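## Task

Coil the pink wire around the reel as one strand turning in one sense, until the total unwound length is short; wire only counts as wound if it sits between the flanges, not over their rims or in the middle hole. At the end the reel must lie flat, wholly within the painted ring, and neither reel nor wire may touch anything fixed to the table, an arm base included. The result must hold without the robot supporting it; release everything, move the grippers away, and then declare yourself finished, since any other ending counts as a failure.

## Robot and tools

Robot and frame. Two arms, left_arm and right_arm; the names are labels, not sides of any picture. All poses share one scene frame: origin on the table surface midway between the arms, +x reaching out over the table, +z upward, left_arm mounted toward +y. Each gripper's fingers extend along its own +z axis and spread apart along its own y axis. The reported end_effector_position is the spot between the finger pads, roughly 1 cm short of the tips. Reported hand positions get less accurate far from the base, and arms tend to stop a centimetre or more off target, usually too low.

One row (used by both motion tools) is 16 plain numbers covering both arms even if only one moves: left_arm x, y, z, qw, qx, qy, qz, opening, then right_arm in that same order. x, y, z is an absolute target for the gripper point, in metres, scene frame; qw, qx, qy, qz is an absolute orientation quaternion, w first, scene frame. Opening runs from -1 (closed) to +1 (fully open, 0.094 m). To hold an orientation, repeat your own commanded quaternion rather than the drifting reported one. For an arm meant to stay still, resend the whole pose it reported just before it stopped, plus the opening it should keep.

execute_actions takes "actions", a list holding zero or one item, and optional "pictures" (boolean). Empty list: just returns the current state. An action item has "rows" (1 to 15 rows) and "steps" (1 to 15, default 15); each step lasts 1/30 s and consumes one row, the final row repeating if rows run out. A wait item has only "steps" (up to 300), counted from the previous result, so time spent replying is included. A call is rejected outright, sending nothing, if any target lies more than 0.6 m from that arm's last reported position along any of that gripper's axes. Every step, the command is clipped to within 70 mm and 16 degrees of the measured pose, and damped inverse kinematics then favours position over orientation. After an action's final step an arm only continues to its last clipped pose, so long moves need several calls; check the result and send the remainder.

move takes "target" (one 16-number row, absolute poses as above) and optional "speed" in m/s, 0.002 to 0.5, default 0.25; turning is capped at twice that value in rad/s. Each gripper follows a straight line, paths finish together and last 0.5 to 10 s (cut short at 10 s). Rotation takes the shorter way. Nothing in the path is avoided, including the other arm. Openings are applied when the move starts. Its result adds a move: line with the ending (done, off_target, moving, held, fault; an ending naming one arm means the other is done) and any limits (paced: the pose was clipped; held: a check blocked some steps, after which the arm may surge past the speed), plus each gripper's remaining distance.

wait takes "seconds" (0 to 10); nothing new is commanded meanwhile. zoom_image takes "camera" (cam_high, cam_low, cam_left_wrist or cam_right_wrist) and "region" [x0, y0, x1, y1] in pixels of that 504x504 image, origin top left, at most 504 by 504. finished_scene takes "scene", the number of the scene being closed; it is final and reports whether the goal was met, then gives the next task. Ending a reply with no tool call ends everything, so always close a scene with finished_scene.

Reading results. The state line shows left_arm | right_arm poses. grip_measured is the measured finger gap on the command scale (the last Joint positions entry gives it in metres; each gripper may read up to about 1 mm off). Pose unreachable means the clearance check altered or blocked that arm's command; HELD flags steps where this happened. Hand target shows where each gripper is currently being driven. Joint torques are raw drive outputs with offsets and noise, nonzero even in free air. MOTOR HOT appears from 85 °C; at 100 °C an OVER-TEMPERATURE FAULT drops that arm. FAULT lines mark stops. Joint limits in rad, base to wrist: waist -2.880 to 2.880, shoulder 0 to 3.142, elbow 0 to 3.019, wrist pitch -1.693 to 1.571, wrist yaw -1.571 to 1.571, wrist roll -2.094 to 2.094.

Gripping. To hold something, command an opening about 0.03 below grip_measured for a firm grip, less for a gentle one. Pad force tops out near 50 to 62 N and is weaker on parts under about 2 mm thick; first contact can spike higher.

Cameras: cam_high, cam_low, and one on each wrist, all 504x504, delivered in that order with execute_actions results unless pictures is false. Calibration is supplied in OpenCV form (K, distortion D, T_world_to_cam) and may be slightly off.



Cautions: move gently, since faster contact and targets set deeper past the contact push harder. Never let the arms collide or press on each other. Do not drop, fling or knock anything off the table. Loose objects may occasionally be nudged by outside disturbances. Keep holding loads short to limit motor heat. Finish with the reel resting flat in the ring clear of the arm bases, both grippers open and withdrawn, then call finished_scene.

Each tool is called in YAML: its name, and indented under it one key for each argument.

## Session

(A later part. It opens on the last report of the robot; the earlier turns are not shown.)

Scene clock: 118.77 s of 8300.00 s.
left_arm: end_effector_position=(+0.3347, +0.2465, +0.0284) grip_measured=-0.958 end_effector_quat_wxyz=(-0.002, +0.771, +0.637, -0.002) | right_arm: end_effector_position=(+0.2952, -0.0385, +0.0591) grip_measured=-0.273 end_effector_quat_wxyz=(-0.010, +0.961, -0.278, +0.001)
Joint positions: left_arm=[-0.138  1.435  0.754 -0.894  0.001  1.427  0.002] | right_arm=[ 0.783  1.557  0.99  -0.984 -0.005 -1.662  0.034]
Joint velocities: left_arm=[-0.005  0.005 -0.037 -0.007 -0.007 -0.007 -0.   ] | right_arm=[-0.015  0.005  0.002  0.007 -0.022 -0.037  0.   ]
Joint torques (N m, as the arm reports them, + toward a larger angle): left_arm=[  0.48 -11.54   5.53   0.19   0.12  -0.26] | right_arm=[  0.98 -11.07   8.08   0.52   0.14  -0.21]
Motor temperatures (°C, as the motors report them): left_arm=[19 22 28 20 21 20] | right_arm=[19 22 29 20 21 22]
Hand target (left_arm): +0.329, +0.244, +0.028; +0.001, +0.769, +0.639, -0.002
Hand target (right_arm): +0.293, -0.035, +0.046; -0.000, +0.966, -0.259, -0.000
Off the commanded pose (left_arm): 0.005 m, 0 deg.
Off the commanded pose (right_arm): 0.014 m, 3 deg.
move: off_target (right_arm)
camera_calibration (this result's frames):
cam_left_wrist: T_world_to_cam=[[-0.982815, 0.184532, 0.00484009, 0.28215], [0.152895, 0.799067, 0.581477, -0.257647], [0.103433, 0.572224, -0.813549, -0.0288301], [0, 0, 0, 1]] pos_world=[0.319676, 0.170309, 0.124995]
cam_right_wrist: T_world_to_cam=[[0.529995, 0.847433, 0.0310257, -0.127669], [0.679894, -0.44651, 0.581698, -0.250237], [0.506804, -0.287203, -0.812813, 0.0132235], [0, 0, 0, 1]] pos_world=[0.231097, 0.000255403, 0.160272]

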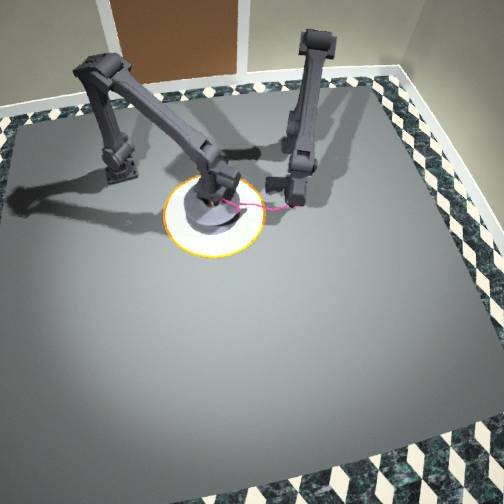

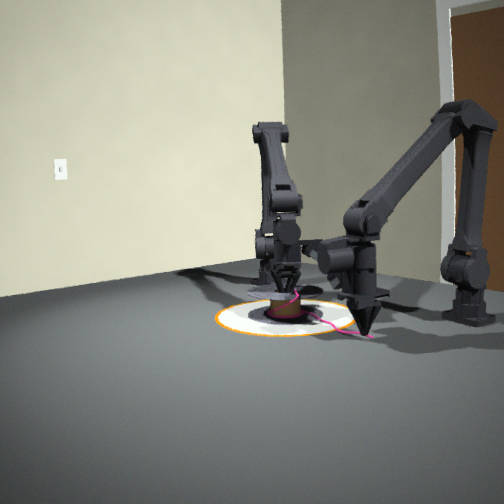

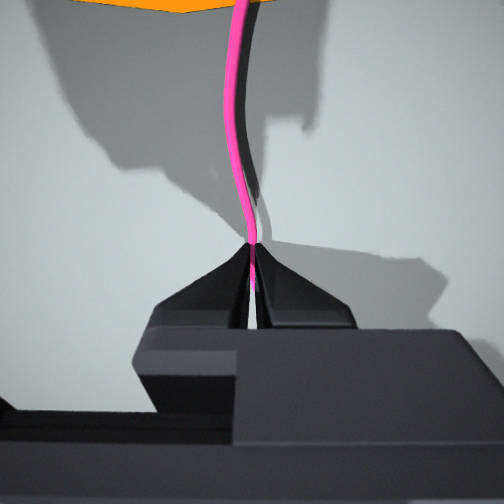

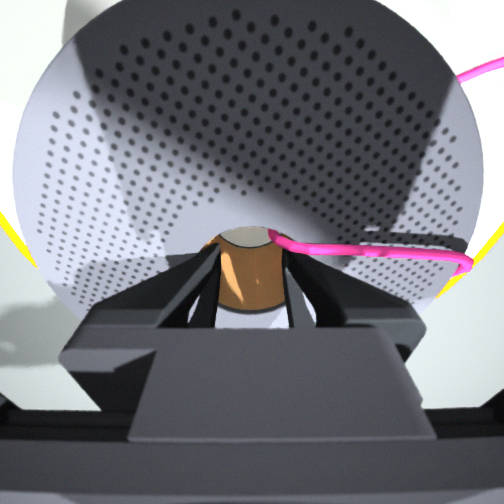

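move:
  target: [0.33,0.245,0.028,0,0.77,0.64,0,-1, 0.293,-0.035,0.046,0,-0.966,0.259,0,-1]
  speed: 0.15

move:
  target: [0.33,0.245,0.028,0,0.77,0.64,0,-1, 0.293,-0.035,0.046,0,-0.5,0.866,0,-1]
  speed: 0.3

move:
  target: [0.33,0.245,0.028,0,0.77,0.64,0,-1, 0.293,-0.035,0.046,0,0.259,0.966,0,-1]
  speed: 0.3

move:
  target: [0.33,0.245,0.028,0,0.77,0.64,0,-1, 0.293,-0.035,0.046,0,0.259,0.966,0,-0.25]
  speed: 0.3

Scene clock: 123.40 s of 8300.00 s.
left_arm: end_effector_position=(+0.3347, +0.2465, +0.0284) grip_measured=-0.958 end_effector_quat_wxyz=(-0.002, +0.771, +0.637, -0.002) | right_arm: end_effector_position=(+0.2948, -0.0397, +0.0531) grip_measured=-0.996 end_effector_quat_wxyz=(-0.002, +0.963, -0.270, -0.000)
Joint positions: left_arm=[-0.138  1.435  0.754 -0.894  0.001  1.427  0.002] | right_arm=[ 0.783  1.573  0.99  -0.984 -0.003 -1.679  0.   ]
Joint velocities: left_arm=[-0.005 -0.005  0.002  0.022  0.022  0.037  0.   ] | right_arm=[-0.005 -0.015 -0.007 -0.002  0.022 -0.037 -0.001]
Joint torques (N m, as the arm reports them, + toward a larger angle): left_arm=[  0.67 -11.56   5.54   0.24   0.    -0.26] | right_arm=[  0.99 -12.05   8.04   0.45   0.06  -0.06]
Motor temperatures (°C, as the motors report them): left_arm=[19 22 28 20 21 20] | right_arm=[19 22 29 20 21 22]
Hand target (left_arm): +0.330, +0.245, +0.028; -0.000, +0.769, +0.639, -0.000
Hand target (right_arm): +0.293, -0.035, +0.046; +0.000, +0.966, -0.259, -0.000
Off the commanded pose (left_arm): 0.005 m, 0 deg.
Off the commanded pose (right_arm): 0.009 m, 1 deg.
After step 90, 0.87 s passed at rest.
move: done
camera_calibration (this result's frames):
cam_left_wrist: T_world_to_cam=[[-0.982815, 0.184532, 0.00484009, 0.28215], [0.152895, 0.799067, 0.581477, -0.257647], [0.103433, 0.572224, -0.813549, -0.0288301], [0, 0, 0, 1]] pos_world=[0.319676, 0.170309, 0.124995]
cam_right_wrist: T_world_to_cam=[[0.515561, 0.85671, 0.0156613, -0.120878], [0.691607, -0.426854, 0.582646, -0.249758], [0.505843, -0.289558, -0.812575, 0.00843778], [0, 0, 0, 1]] pos_world=[0.230786, -0.000610055, 0.15427]

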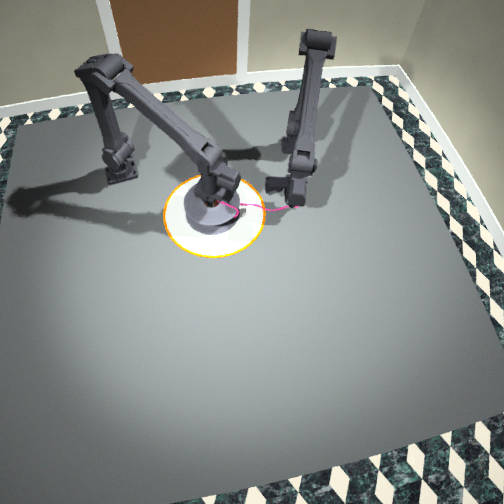

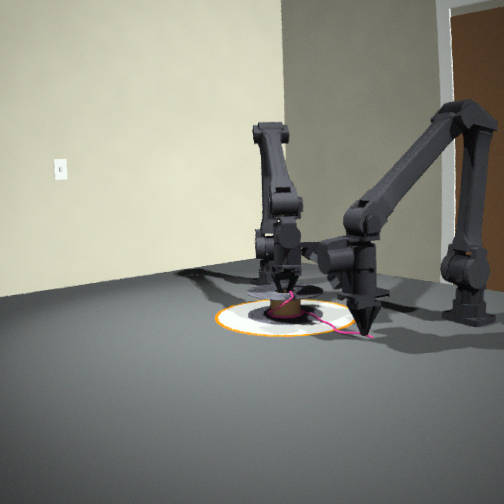

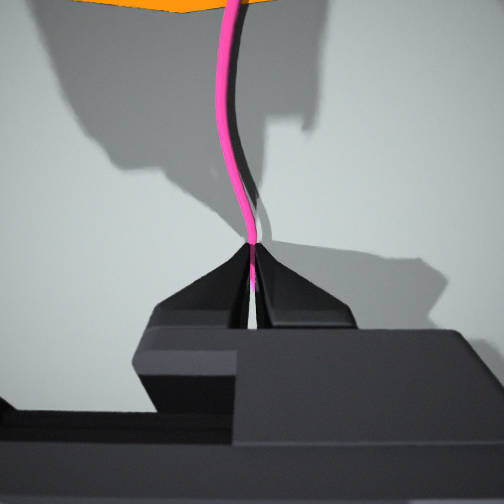

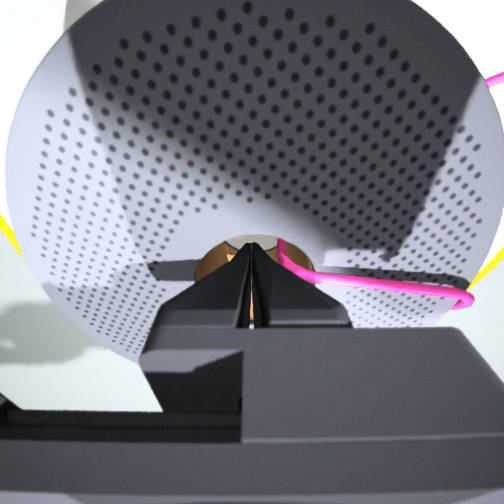

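Scene clock: 126.60 s of 8300.00 s.
left_arm: end_effector_position=(+0.3347, +0.2465, +0.0284) grip_measured=-0.958 end_effector_quat_wxyz=(-0.002, +0.771, +0.637, -0.002) | right_arm: end_effector_position=(+0.2948, -0.0397, +0.0531) grip_measured=-0.996 end_effector_quat_wxyz=(+0.001, -0.501, +0.866, +0.002)
Joint positions: left_arm=[-0.138  1.435  0.754 -0.894  0.001  1.427  0.002] | right_arm=[ 0.783  1.573  0.99  -0.984 -0.003 -0.131  0.   ]
Joint velocities: left_arm=[-0.005 -0.015  0.002 -0.007  0.007 -0.081 -0.001] | right_arm=[ 0.005  0.005 -0.012 -0.002  0.022 -0.007  0.001]
Joint torques (N m, as the arm reports them, + toward a larger angle): left_arm=[  0.67 -11.49   5.54   0.25   0.    -0.26] | right_arm=[  0.98 -12.47   8.07   0.62   0.14   0.16]
Motor temperatures (°C, as the motors report them): left_arm=[19 22 28 20 21 20] | right_arm=[19 22 29 20 21 22]
Hand target (left_arm): +0.330, +0.245, +0.028; +0.000, +0.769, +0.639, -0.000
Hand target (right_arm): +0.293, -0.035, +0.046; -0.000, -0.500, +0.866, +0.000
Off the commanded pose (left_arm): 0.005 m, 0 deg.
Off the commanded pose (right_arm): 0.009 m, 0 deg.
move: done
camera_calibration (this result's frames):
cam_left_wrist: T_world_to_cam=[[-0.982815, 0.184532, 0.00484009, 0.28215], [0.152895, 0.799067, 0.581477, -0.257647], [0.103433, 0.572224, -0.813549, -0.0288301], [0, 0, 0, 1]] pos_world=[0.319676, 0.170309, 0.124995]
cam_right_wrist: T_world_to_cam=[[0.868666, -0.495314, 0.00913398, -0.278274], [-0.407811, -0.704495, 0.580841, 0.0634372], [-0.281264, -0.508282, -0.813965, 0.231878], [0, 0, 0, 1]] pos_world=[0.332816, 0.0247176, 0.154435]

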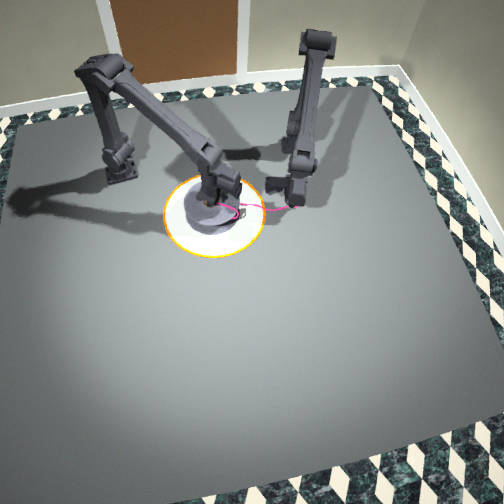

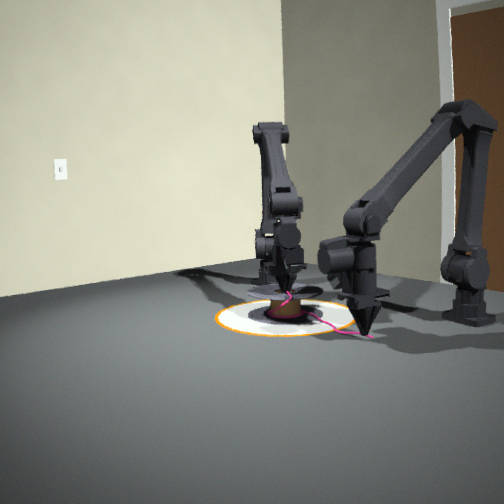

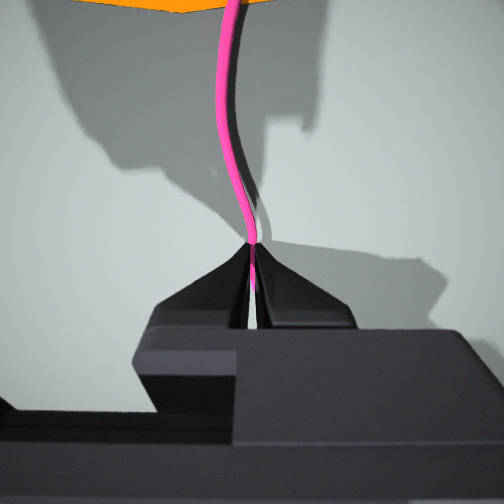

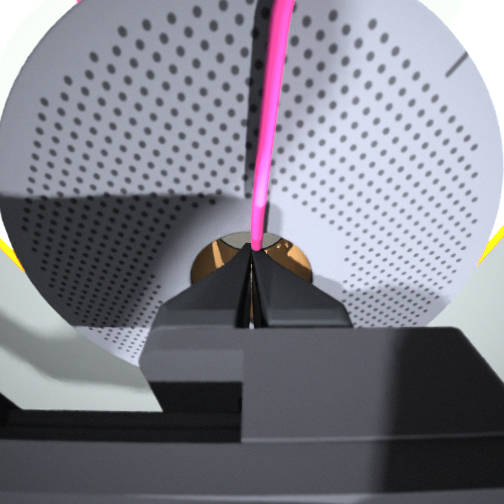

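Scene clock: 129.83 s of 8300.00 s.
left_arm: end_effector_position=(+0.3347, +0.2465, +0.0284) grip_measured=-0.958 end_effector_quat_wxyz=(-0.002, +0.771, +0.637, -0.002) | right_arm: end_effector_position=(+0.2948, -0.0397, +0.0531) grip_measured=-0.996 end_effector_quat_wxyz=(-0.000, +0.258, +0.966, +0.002)
Joint positions: left_arm=[-0.138  1.435  0.754 -0.894  0.001  1.427  0.002] | right_arm=[ 0.783  1.573  0.99  -0.984 -0.003  1.439  0.   ]
Joint velocities: left_arm=[-0.015 -0.005 -0.012 -0.007  0.022  0.037 -0.   ] | right_arm=[-0.015 -0.005  0.012 -0.017 -0.037  0.022 -0.001]
Joint torques (N m, as the arm reports them, + toward a larger angle): left_arm=[  0.64 -11.49   5.54   0.26   0.    -0.26] | right_arm=[  0.99 -12.44   8.     0.52   0.23   0.13]
Motor temperatures (°C, as the motors report them): left_arm=[19 22 28 20 21 20] | right_arm=[19 22 29 20 21 22]
Hand target (left_arm): +0.330, +0.245, +0.028; +0.000, +0.769, +0.639, -0.000
Hand target (right_arm): +0.293, -0.035, +0.046; -0.000, +0.259, +0.966, -0.000
Off the commanded pose (left_arm): 0.005 m, 0 deg.
Off the commanded pose (right_arm): 0.009 m, 0 deg.
move: done
camera_calibration (this result's frames):
cam_left_wrist: T_world_to_cam=[[-0.982815, 0.184532, 0.00484009, 0.28215], [0.152895, 0.799067, 0.581477, -0.257647], [0.103433, 0.572224, -0.813549, -0.0288301], [0, 0, 0, 1]] pos_world=[0.319676, 0.170309, 0.124995]
cam_right_wrist: T_world_to_cam=[[-0.49504, -0.868844, 0.00675244, 0.109062], [-0.70196, 0.404511, 0.586194, 0.193873], [-0.512042, 0.28545, -0.810143, 0.331203], [0, 0, 0, 1]] pos_world=[0.359671, -0.0782078, 0.153938]

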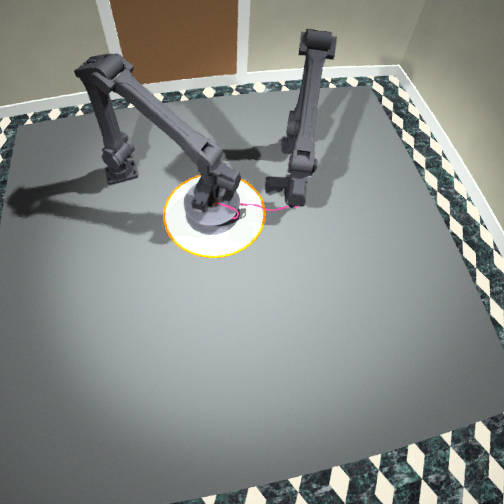

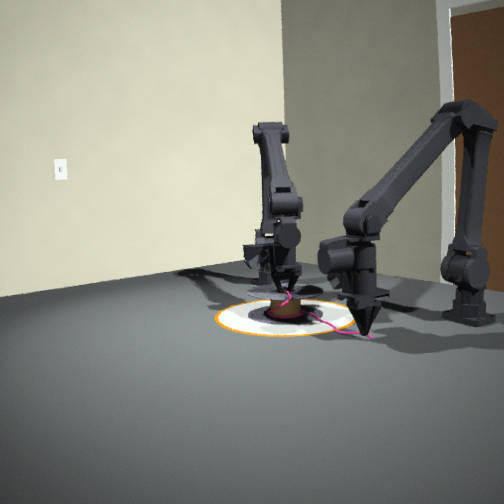

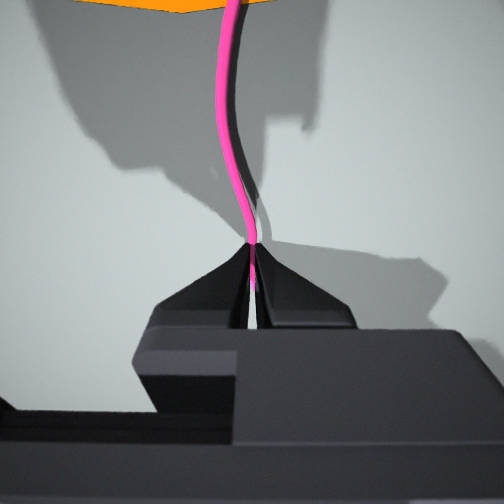

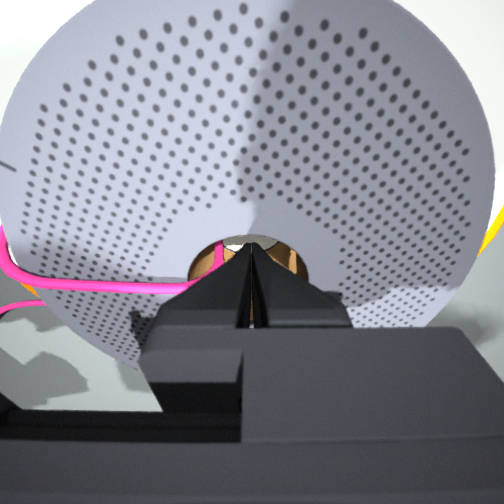

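Scene clock: 130.53 s of 8300.00 s.
left_arm: end_effector_position=(+0.3347, +0.2465, +0.0284) grip_measured=-0.958 end_effector_quat_wxyz=(-0.002, +0.771, +0.637, -0.002) | right_arm: end_effector_position=(+0.2949, -0.0396, +0.0542) grip_measured=-0.385 end_effector_quat_wxyz=(-0.000, +0.258, +0.966, +0.003)
Joint positions: left_arm=[-0.138  1.435  0.754 -0.894  0.001  1.427  0.002] | right_arm=[ 0.783  1.57   0.99  -0.985 -0.003  1.439  0.029]
Joint velocities: left_arm=[ 0.005 -0.005 -0.002 -0.007  0.051  0.022 -0.   ] | right_arm=[-0.024 -0.005  0.002 -0.017 -0.051 -0.037  0.001]
Joint torques (N m, as the arm reports them, + toward a larger angle): left_arm=[  0.6  -11.55   5.53   0.24   0.    -0.26] | right_arm=[  0.96 -12.16   8.01   0.54   0.23   0.19]
Motor temperatures (°C, as the motors report them): left_arm=[19 22 28 20 21 20] | right_arm=[19 22 29 20 21 22]
Hand target (left_arm): +0.330, +0.245, +0.028; +0.000, +0.769, +0.639, -0.000
Hand target (right_arm): +0.293, -0.035, +0.046; -0.000, +0.259, +0.966, +0.000
Off the commanded pose (left_arm): 0.005 m, 0 deg.
Off the commanded pose (right_arm): 0.010 m, 0 deg.
move: done
camera_calibration (this result's frames):
cam_left_wrist: T_world_to_cam=[[-0.982815, 0.184532, 0.00484009, 0.28215], [0.152895, 0.799067, 0.581477, -0.257647], [0.103433, 0.572224, -0.813549, -0.0288301], [0, 0, 0, 1]] pos_world=[0.319676, 0.170309, 0.124995]
cam_right_wrist: T_world_to_cam=[[-0.495379, -0.868665, 0.00448541, 0.109395], [-0.70262, 0.403714, 0.585952, 0.193453], [-0.510807, 0.287117, -0.810333, 0.331765], [0, 0, 0, 1]] pos_world=[0.359584, -0.0783272, 0.154995]

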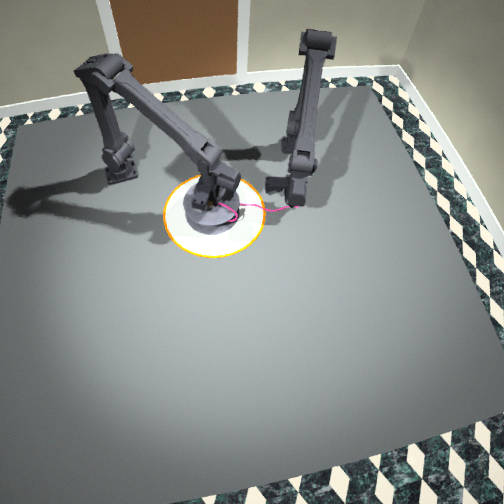

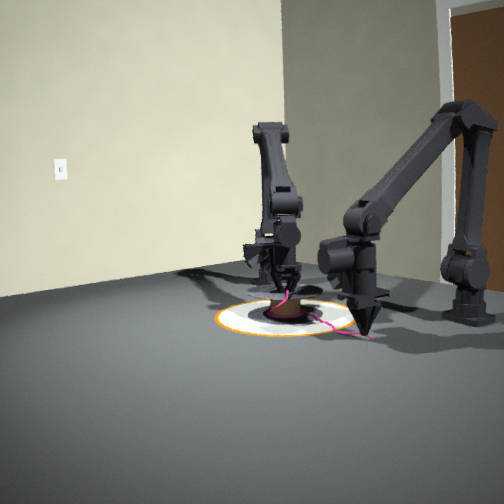

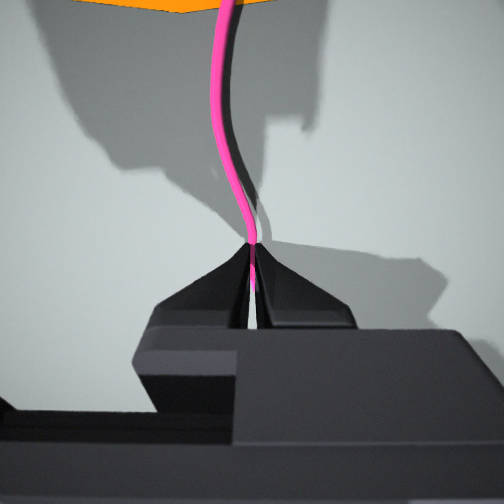

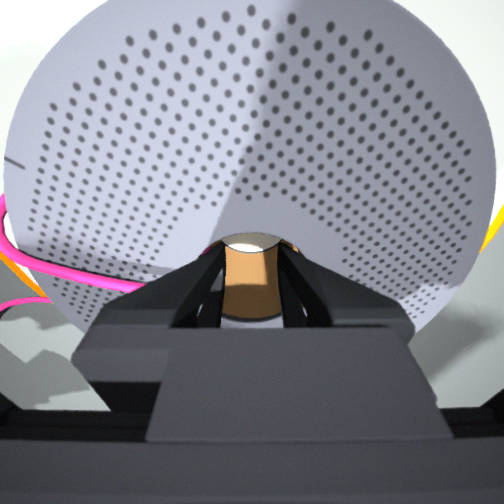

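move:
  target: [0.30,0.195,0.028,0,0.77,0.64,0,-1, 0.293,-0.035,0.046,0,-0.5,0.866,0,-0.33]
  speed: 0.15

zoom_image:
  camera: "cam_low"
  region: [200,250,420,370]

Scene clock: 146.17 s of 8300.00 s.
left_arm: end_effector_position=(+0.3034, +0.1966, +0.0275) grip_measured=-0.958 end_effector_quat_wxyz=(-0.004, +0.770, +0.637, -0.002) | right_arm: end_effector_position=(+0.2956, -0.0386, +0.0542) grip_measured=-0.386 end_effector_quat_wxyz=(+0.005, -0.486, +0.874, +0.004)
Joint positions: left_arm=[-0.315  1.419  0.734 -0.894  0.001  1.249  0.002] | right_arm=[ 0.783  1.57   0.99  -0.98  -0.003 -0.098  0.029]
Joint velocities: left_arm=[-0.005 -0.005 -0.017  0.002  0.022 -0.022 -0.   ] | right_arm=[-0.005  0.015 -0.012  0.007  0.007 -0.037 -0.   ]
Joint torques (N m, as the arm reports them, + toward a larger angle): left_arm=[  0.45 -11.22   5.75   0.24   0.12  -0.26] | right_arm=[  0.95 -12.26   8.1    0.44   0.14  -0.15]
Motor temperatures (°C, as the motors report them): left_arm=[19 22 28 20 21 20] | right_arm=[19 22 29 20 21 22]
Hand target (left_arm): +0.299, +0.194, +0.028; -0.000, +0.769, +0.639, -0.002
Hand target (right_arm): +0.293, -0.035, +0.046; -0.000, -0.500, +0.866, -0.000
Off the commanded pose (left_arm): 0.004 m, 1 deg.
Off the commanded pose (right_arm): 0.009 m, 2 deg.
After step 90, 6.93 s passed at rest.
move: done
camera_calibration (this result's frames):
cam_left_wrist: T_world_to_cam=[[-0.982863, 0.184142, 0.00843762, 0.260661], [0.154421, 0.797502, 0.583219, -0.212647], [0.100666, 0.574528, -0.812271, 0.00258245], [0, 0, 0, 1]] pos_world=[0.288771, 0.120104, 0.123918]
cam_right_wrist: T_world_to_cam=[[0.851712, -0.523919, 0.00972707, -0.274589], [-0.433416, -0.69391, 0.575013, 0.0721972], [-0.294511, -0.493962, -0.818086, 0.238187], [0, 0, 0, 1]] pos_world=[0.33531, 0.0238914, 0.156014]

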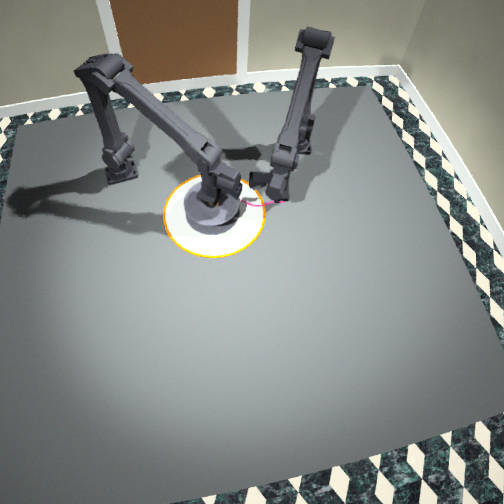

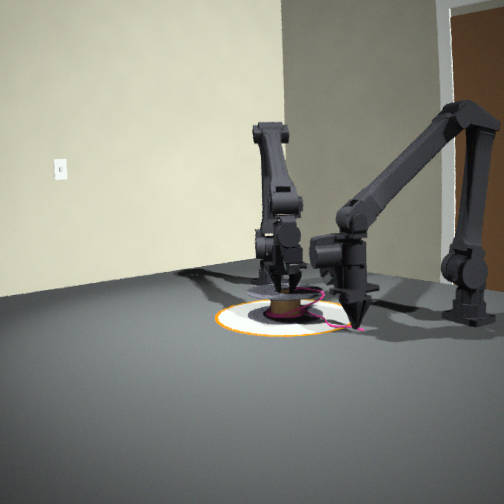

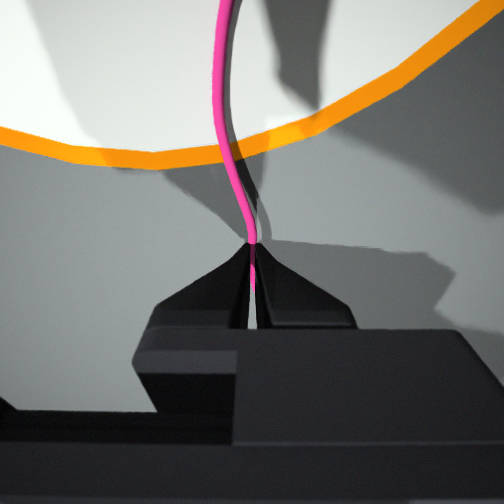

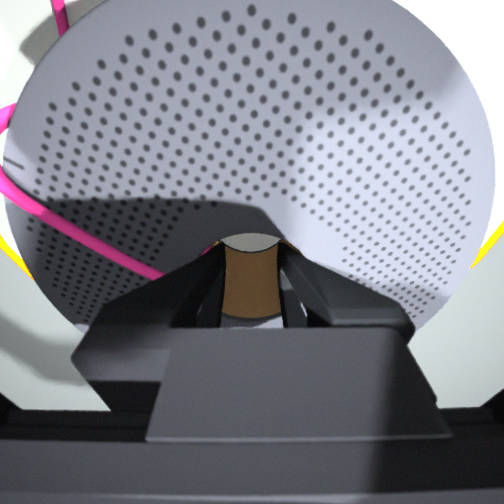

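Region (200, 250, 420, 370) of cam_low's 504x504 image, scaled by 2.291, with more detail than that image has; it fills the top 275 rows of this view, and the rest is white.

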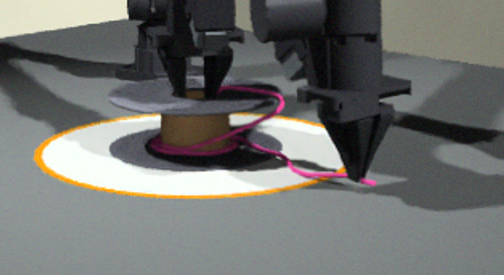

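move:
  target: [0.30,0.195,0.04,0.383,0.663,0.556,0.322,-1, 0.293,-0.035,0.046,0,-0.5,0.866,0,-0.33]
  speed: 0.15

move:
  target: [0.285,0.155,0.036,0.383,0.663,0.556,0.322,-1, 0.293,-0.035,0.046,0,-0.966,0.259,0,-0.33]
  speed: 0.15

zoom_image:
  camera: "cam_low"
  region: [200,250,420,370]

Scene clock: 154.67 s of 8300.00 s.
left_arm: end_effector_position=(+0.3025, +0.1947, +0.0409) grip_measured=-0.958 end_effector_quat_wxyz=(+0.387, +0.660, +0.564, +0.310) | right_arm: end_effector_position=(+0.2955, -0.0385, +0.0542) grip_measured=-0.386 end_effector_quat_wxyz=(+0.005, -0.487, +0.873, +0.004)
Joint positions: left_arm=[-0.574  1.215  0.127  0.474 -0.493  1.218  0.002] | right_arm=[ 0.783  1.57   0.99  -0.98  -0.003 -0.101  0.029]
Joint velocities: left_arm=[-0.024 -0.005  0.002 -0.007 -0.037  0.037 -0.001] | right_arm=[-0.005  0.005 -0.012  0.002 -0.007  0.007  0.001]
Joint torques (N m, as the arm reports them, + toward a larger angle): left_arm=[ 0.42 -3.27  4.38  2.87 -0.34 -0.03] | right_arm=[  0.99 -12.25   8.11   0.45   0.15  -0.15]
Motor temperatures (°C, as the motors report them): left_arm=[19 22 28 20 21 20] | right_arm=[19 22 29 20 21 22]
Hand target (left_arm): +0.299, +0.194, +0.040; +0.389, +0.665, +0.555, +0.313
Hand target (right_arm): +0.293, -0.035, +0.046; -0.000, -0.500, +0.866, +0.000
Off the commanded pose (left_arm): 0.003 m, 2 deg.
Off the commanded pose (right_arm): 0.009 m, 2 deg.
After step 90, 1.50 s passed at rest.
move: done
camera_calibration (this result's frames):
cam_left_wrist: T_world_to_cam=[[-0.504293, 0.0609416, -0.86138, 0.174768], [-0.354773, 0.894814, 0.271008, -0.0709975], [0.78729, 0.442261, -0.429627, -0.183014], [0, 0, 0, 1]] pos_world=[0.207031, 0.133819, 0.0911545]
cam_right_wrist: T_world_to_cam=[[0.852919, -0.521965, 0.00899497, -0.2747], [-0.431486, -0.695164, 0.574949, 0.0715921], [-0.293851, -0.494266, -0.81814, 0.237992], [0, 0, 0, 1]] pos_world=[0.335122, 0.0240161, 0.15602]

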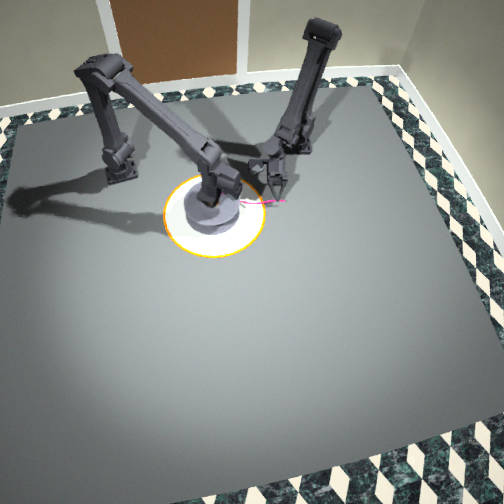

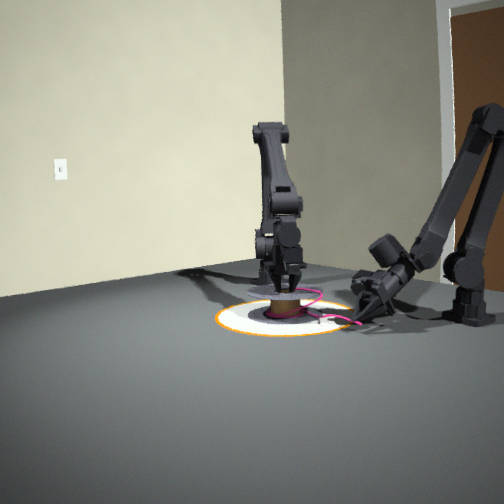

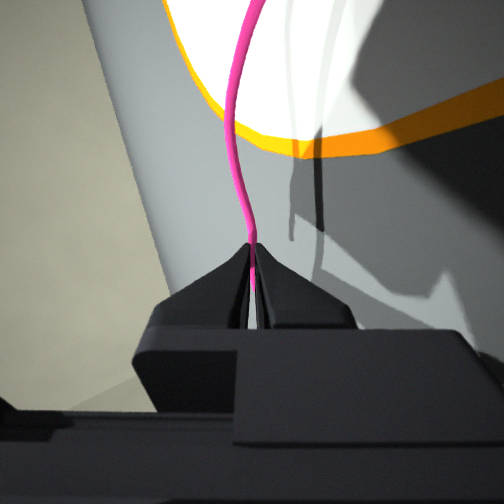

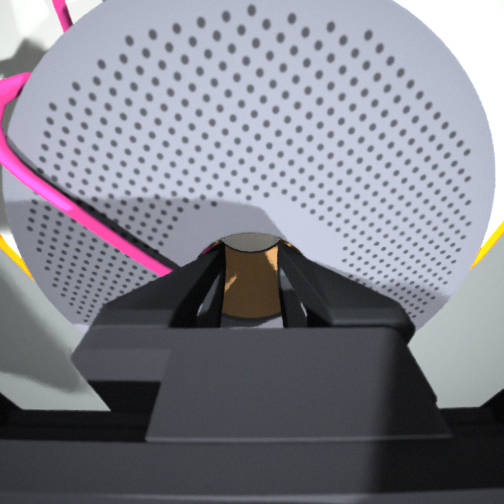

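Scene clock: 160.47 s of 8300.00 s.
left_arm: end_effector_position=(+0.2780, +0.1677, +0.0307) grip_measured=-0.958 end_effector_quat_wxyz=(+0.377, +0.667, +0.555, +0.324) | right_arm: end_effector_position=(+0.2953, -0.0382, +0.0542) grip_measured=-0.384 end_effector_quat_wxyz=(-0.007, +0.961, -0.275, -0.000)
Joint positions: left_arm=[-0.773  1.295  0.149  0.445 -0.668  1.104  0.002] | right_arm=[ 0.783  1.57   0.99  -0.979 -0.006 -1.667  0.029]
Joint velocities: left_arm=[-0.005 -0.015  0.012  0.002 -0.051  0.095 -0.001] | right_arm=[-0.005  0.005  0.002  0.007 -0.007 -0.037  0.001]
Joint torques (N m, as the arm reports them, + toward a larger angle): left_arm=[ 0.44 -3.69  7.58  0.66 -0.43 -0.37] | right_arm=[  0.96 -12.16   8.04   0.33   0.17  -0.19]
Motor temperatures (°C, as the motors report them): left_arm=[19 22 28 20 22 20] | right_arm=[19 22 29 20 21 22]
Hand target (left_arm): +0.283, +0.154, +0.036; +0.383, +0.664, +0.557, +0.320
Hand target (right_arm): +0.293, -0.035, +0.046; -0.000, +0.966, -0.259, -0.000
Off the commanded pose (left_arm): 0.015 m, 1 deg.
Off the commanded pose (right_arm): 0.009 m, 2 deg.
move: off_target (left_arm)
camera_calibration (this result's frames):
cam_left_wrist: T_world_to_cam=[[-0.496536, 0.0953781, -0.86276, 0.147411], [-0.355325, 0.884517, 0.30228, -0.05181], [0.791957, 0.456654, -0.405304, -0.160533], [0, 0, 0, 1]] pos_world=[0.181921, 0.105075, 0.0777767]
cam_right_wrist: T_world_to_cam=[[0.525587, 0.850404, 0.0239094, -0.12611], [0.68513, -0.439767, 0.580691, -0.248545], [0.504336, -0.288822, -0.813773, 0.010015], [0, 0, 0, 1]] pos_world=[0.231517, 0.000834942, 0.155493]

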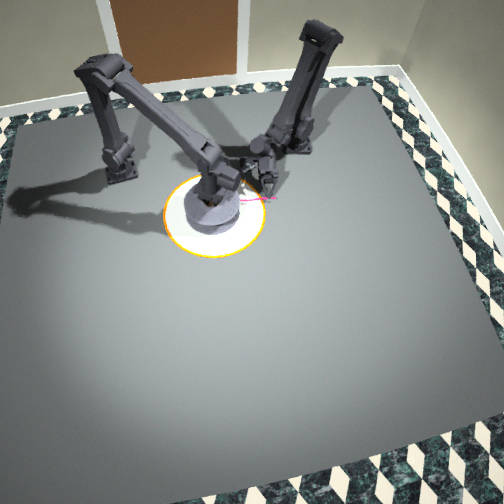

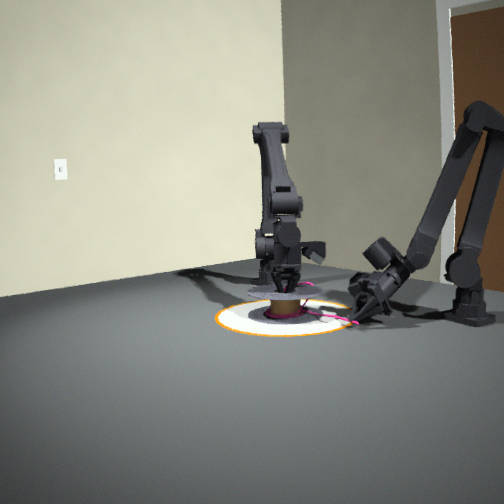

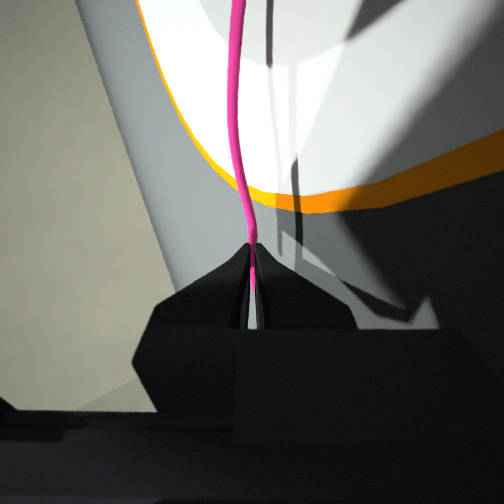

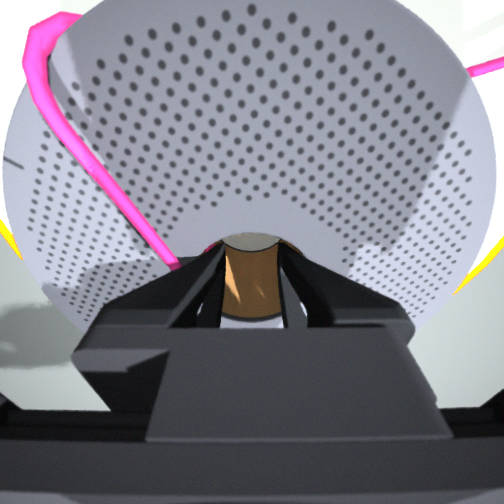

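Region (200, 250, 420, 370) of cam_low's 504x504 image, scaled by 2.291, with more detail than that image has; it fills the top 275 rows of this view, and the rest is white.

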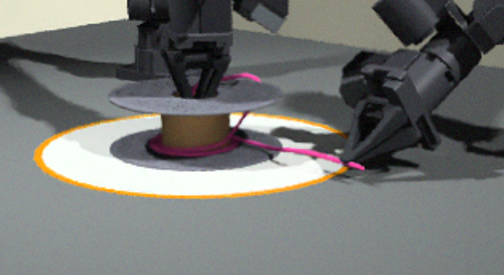

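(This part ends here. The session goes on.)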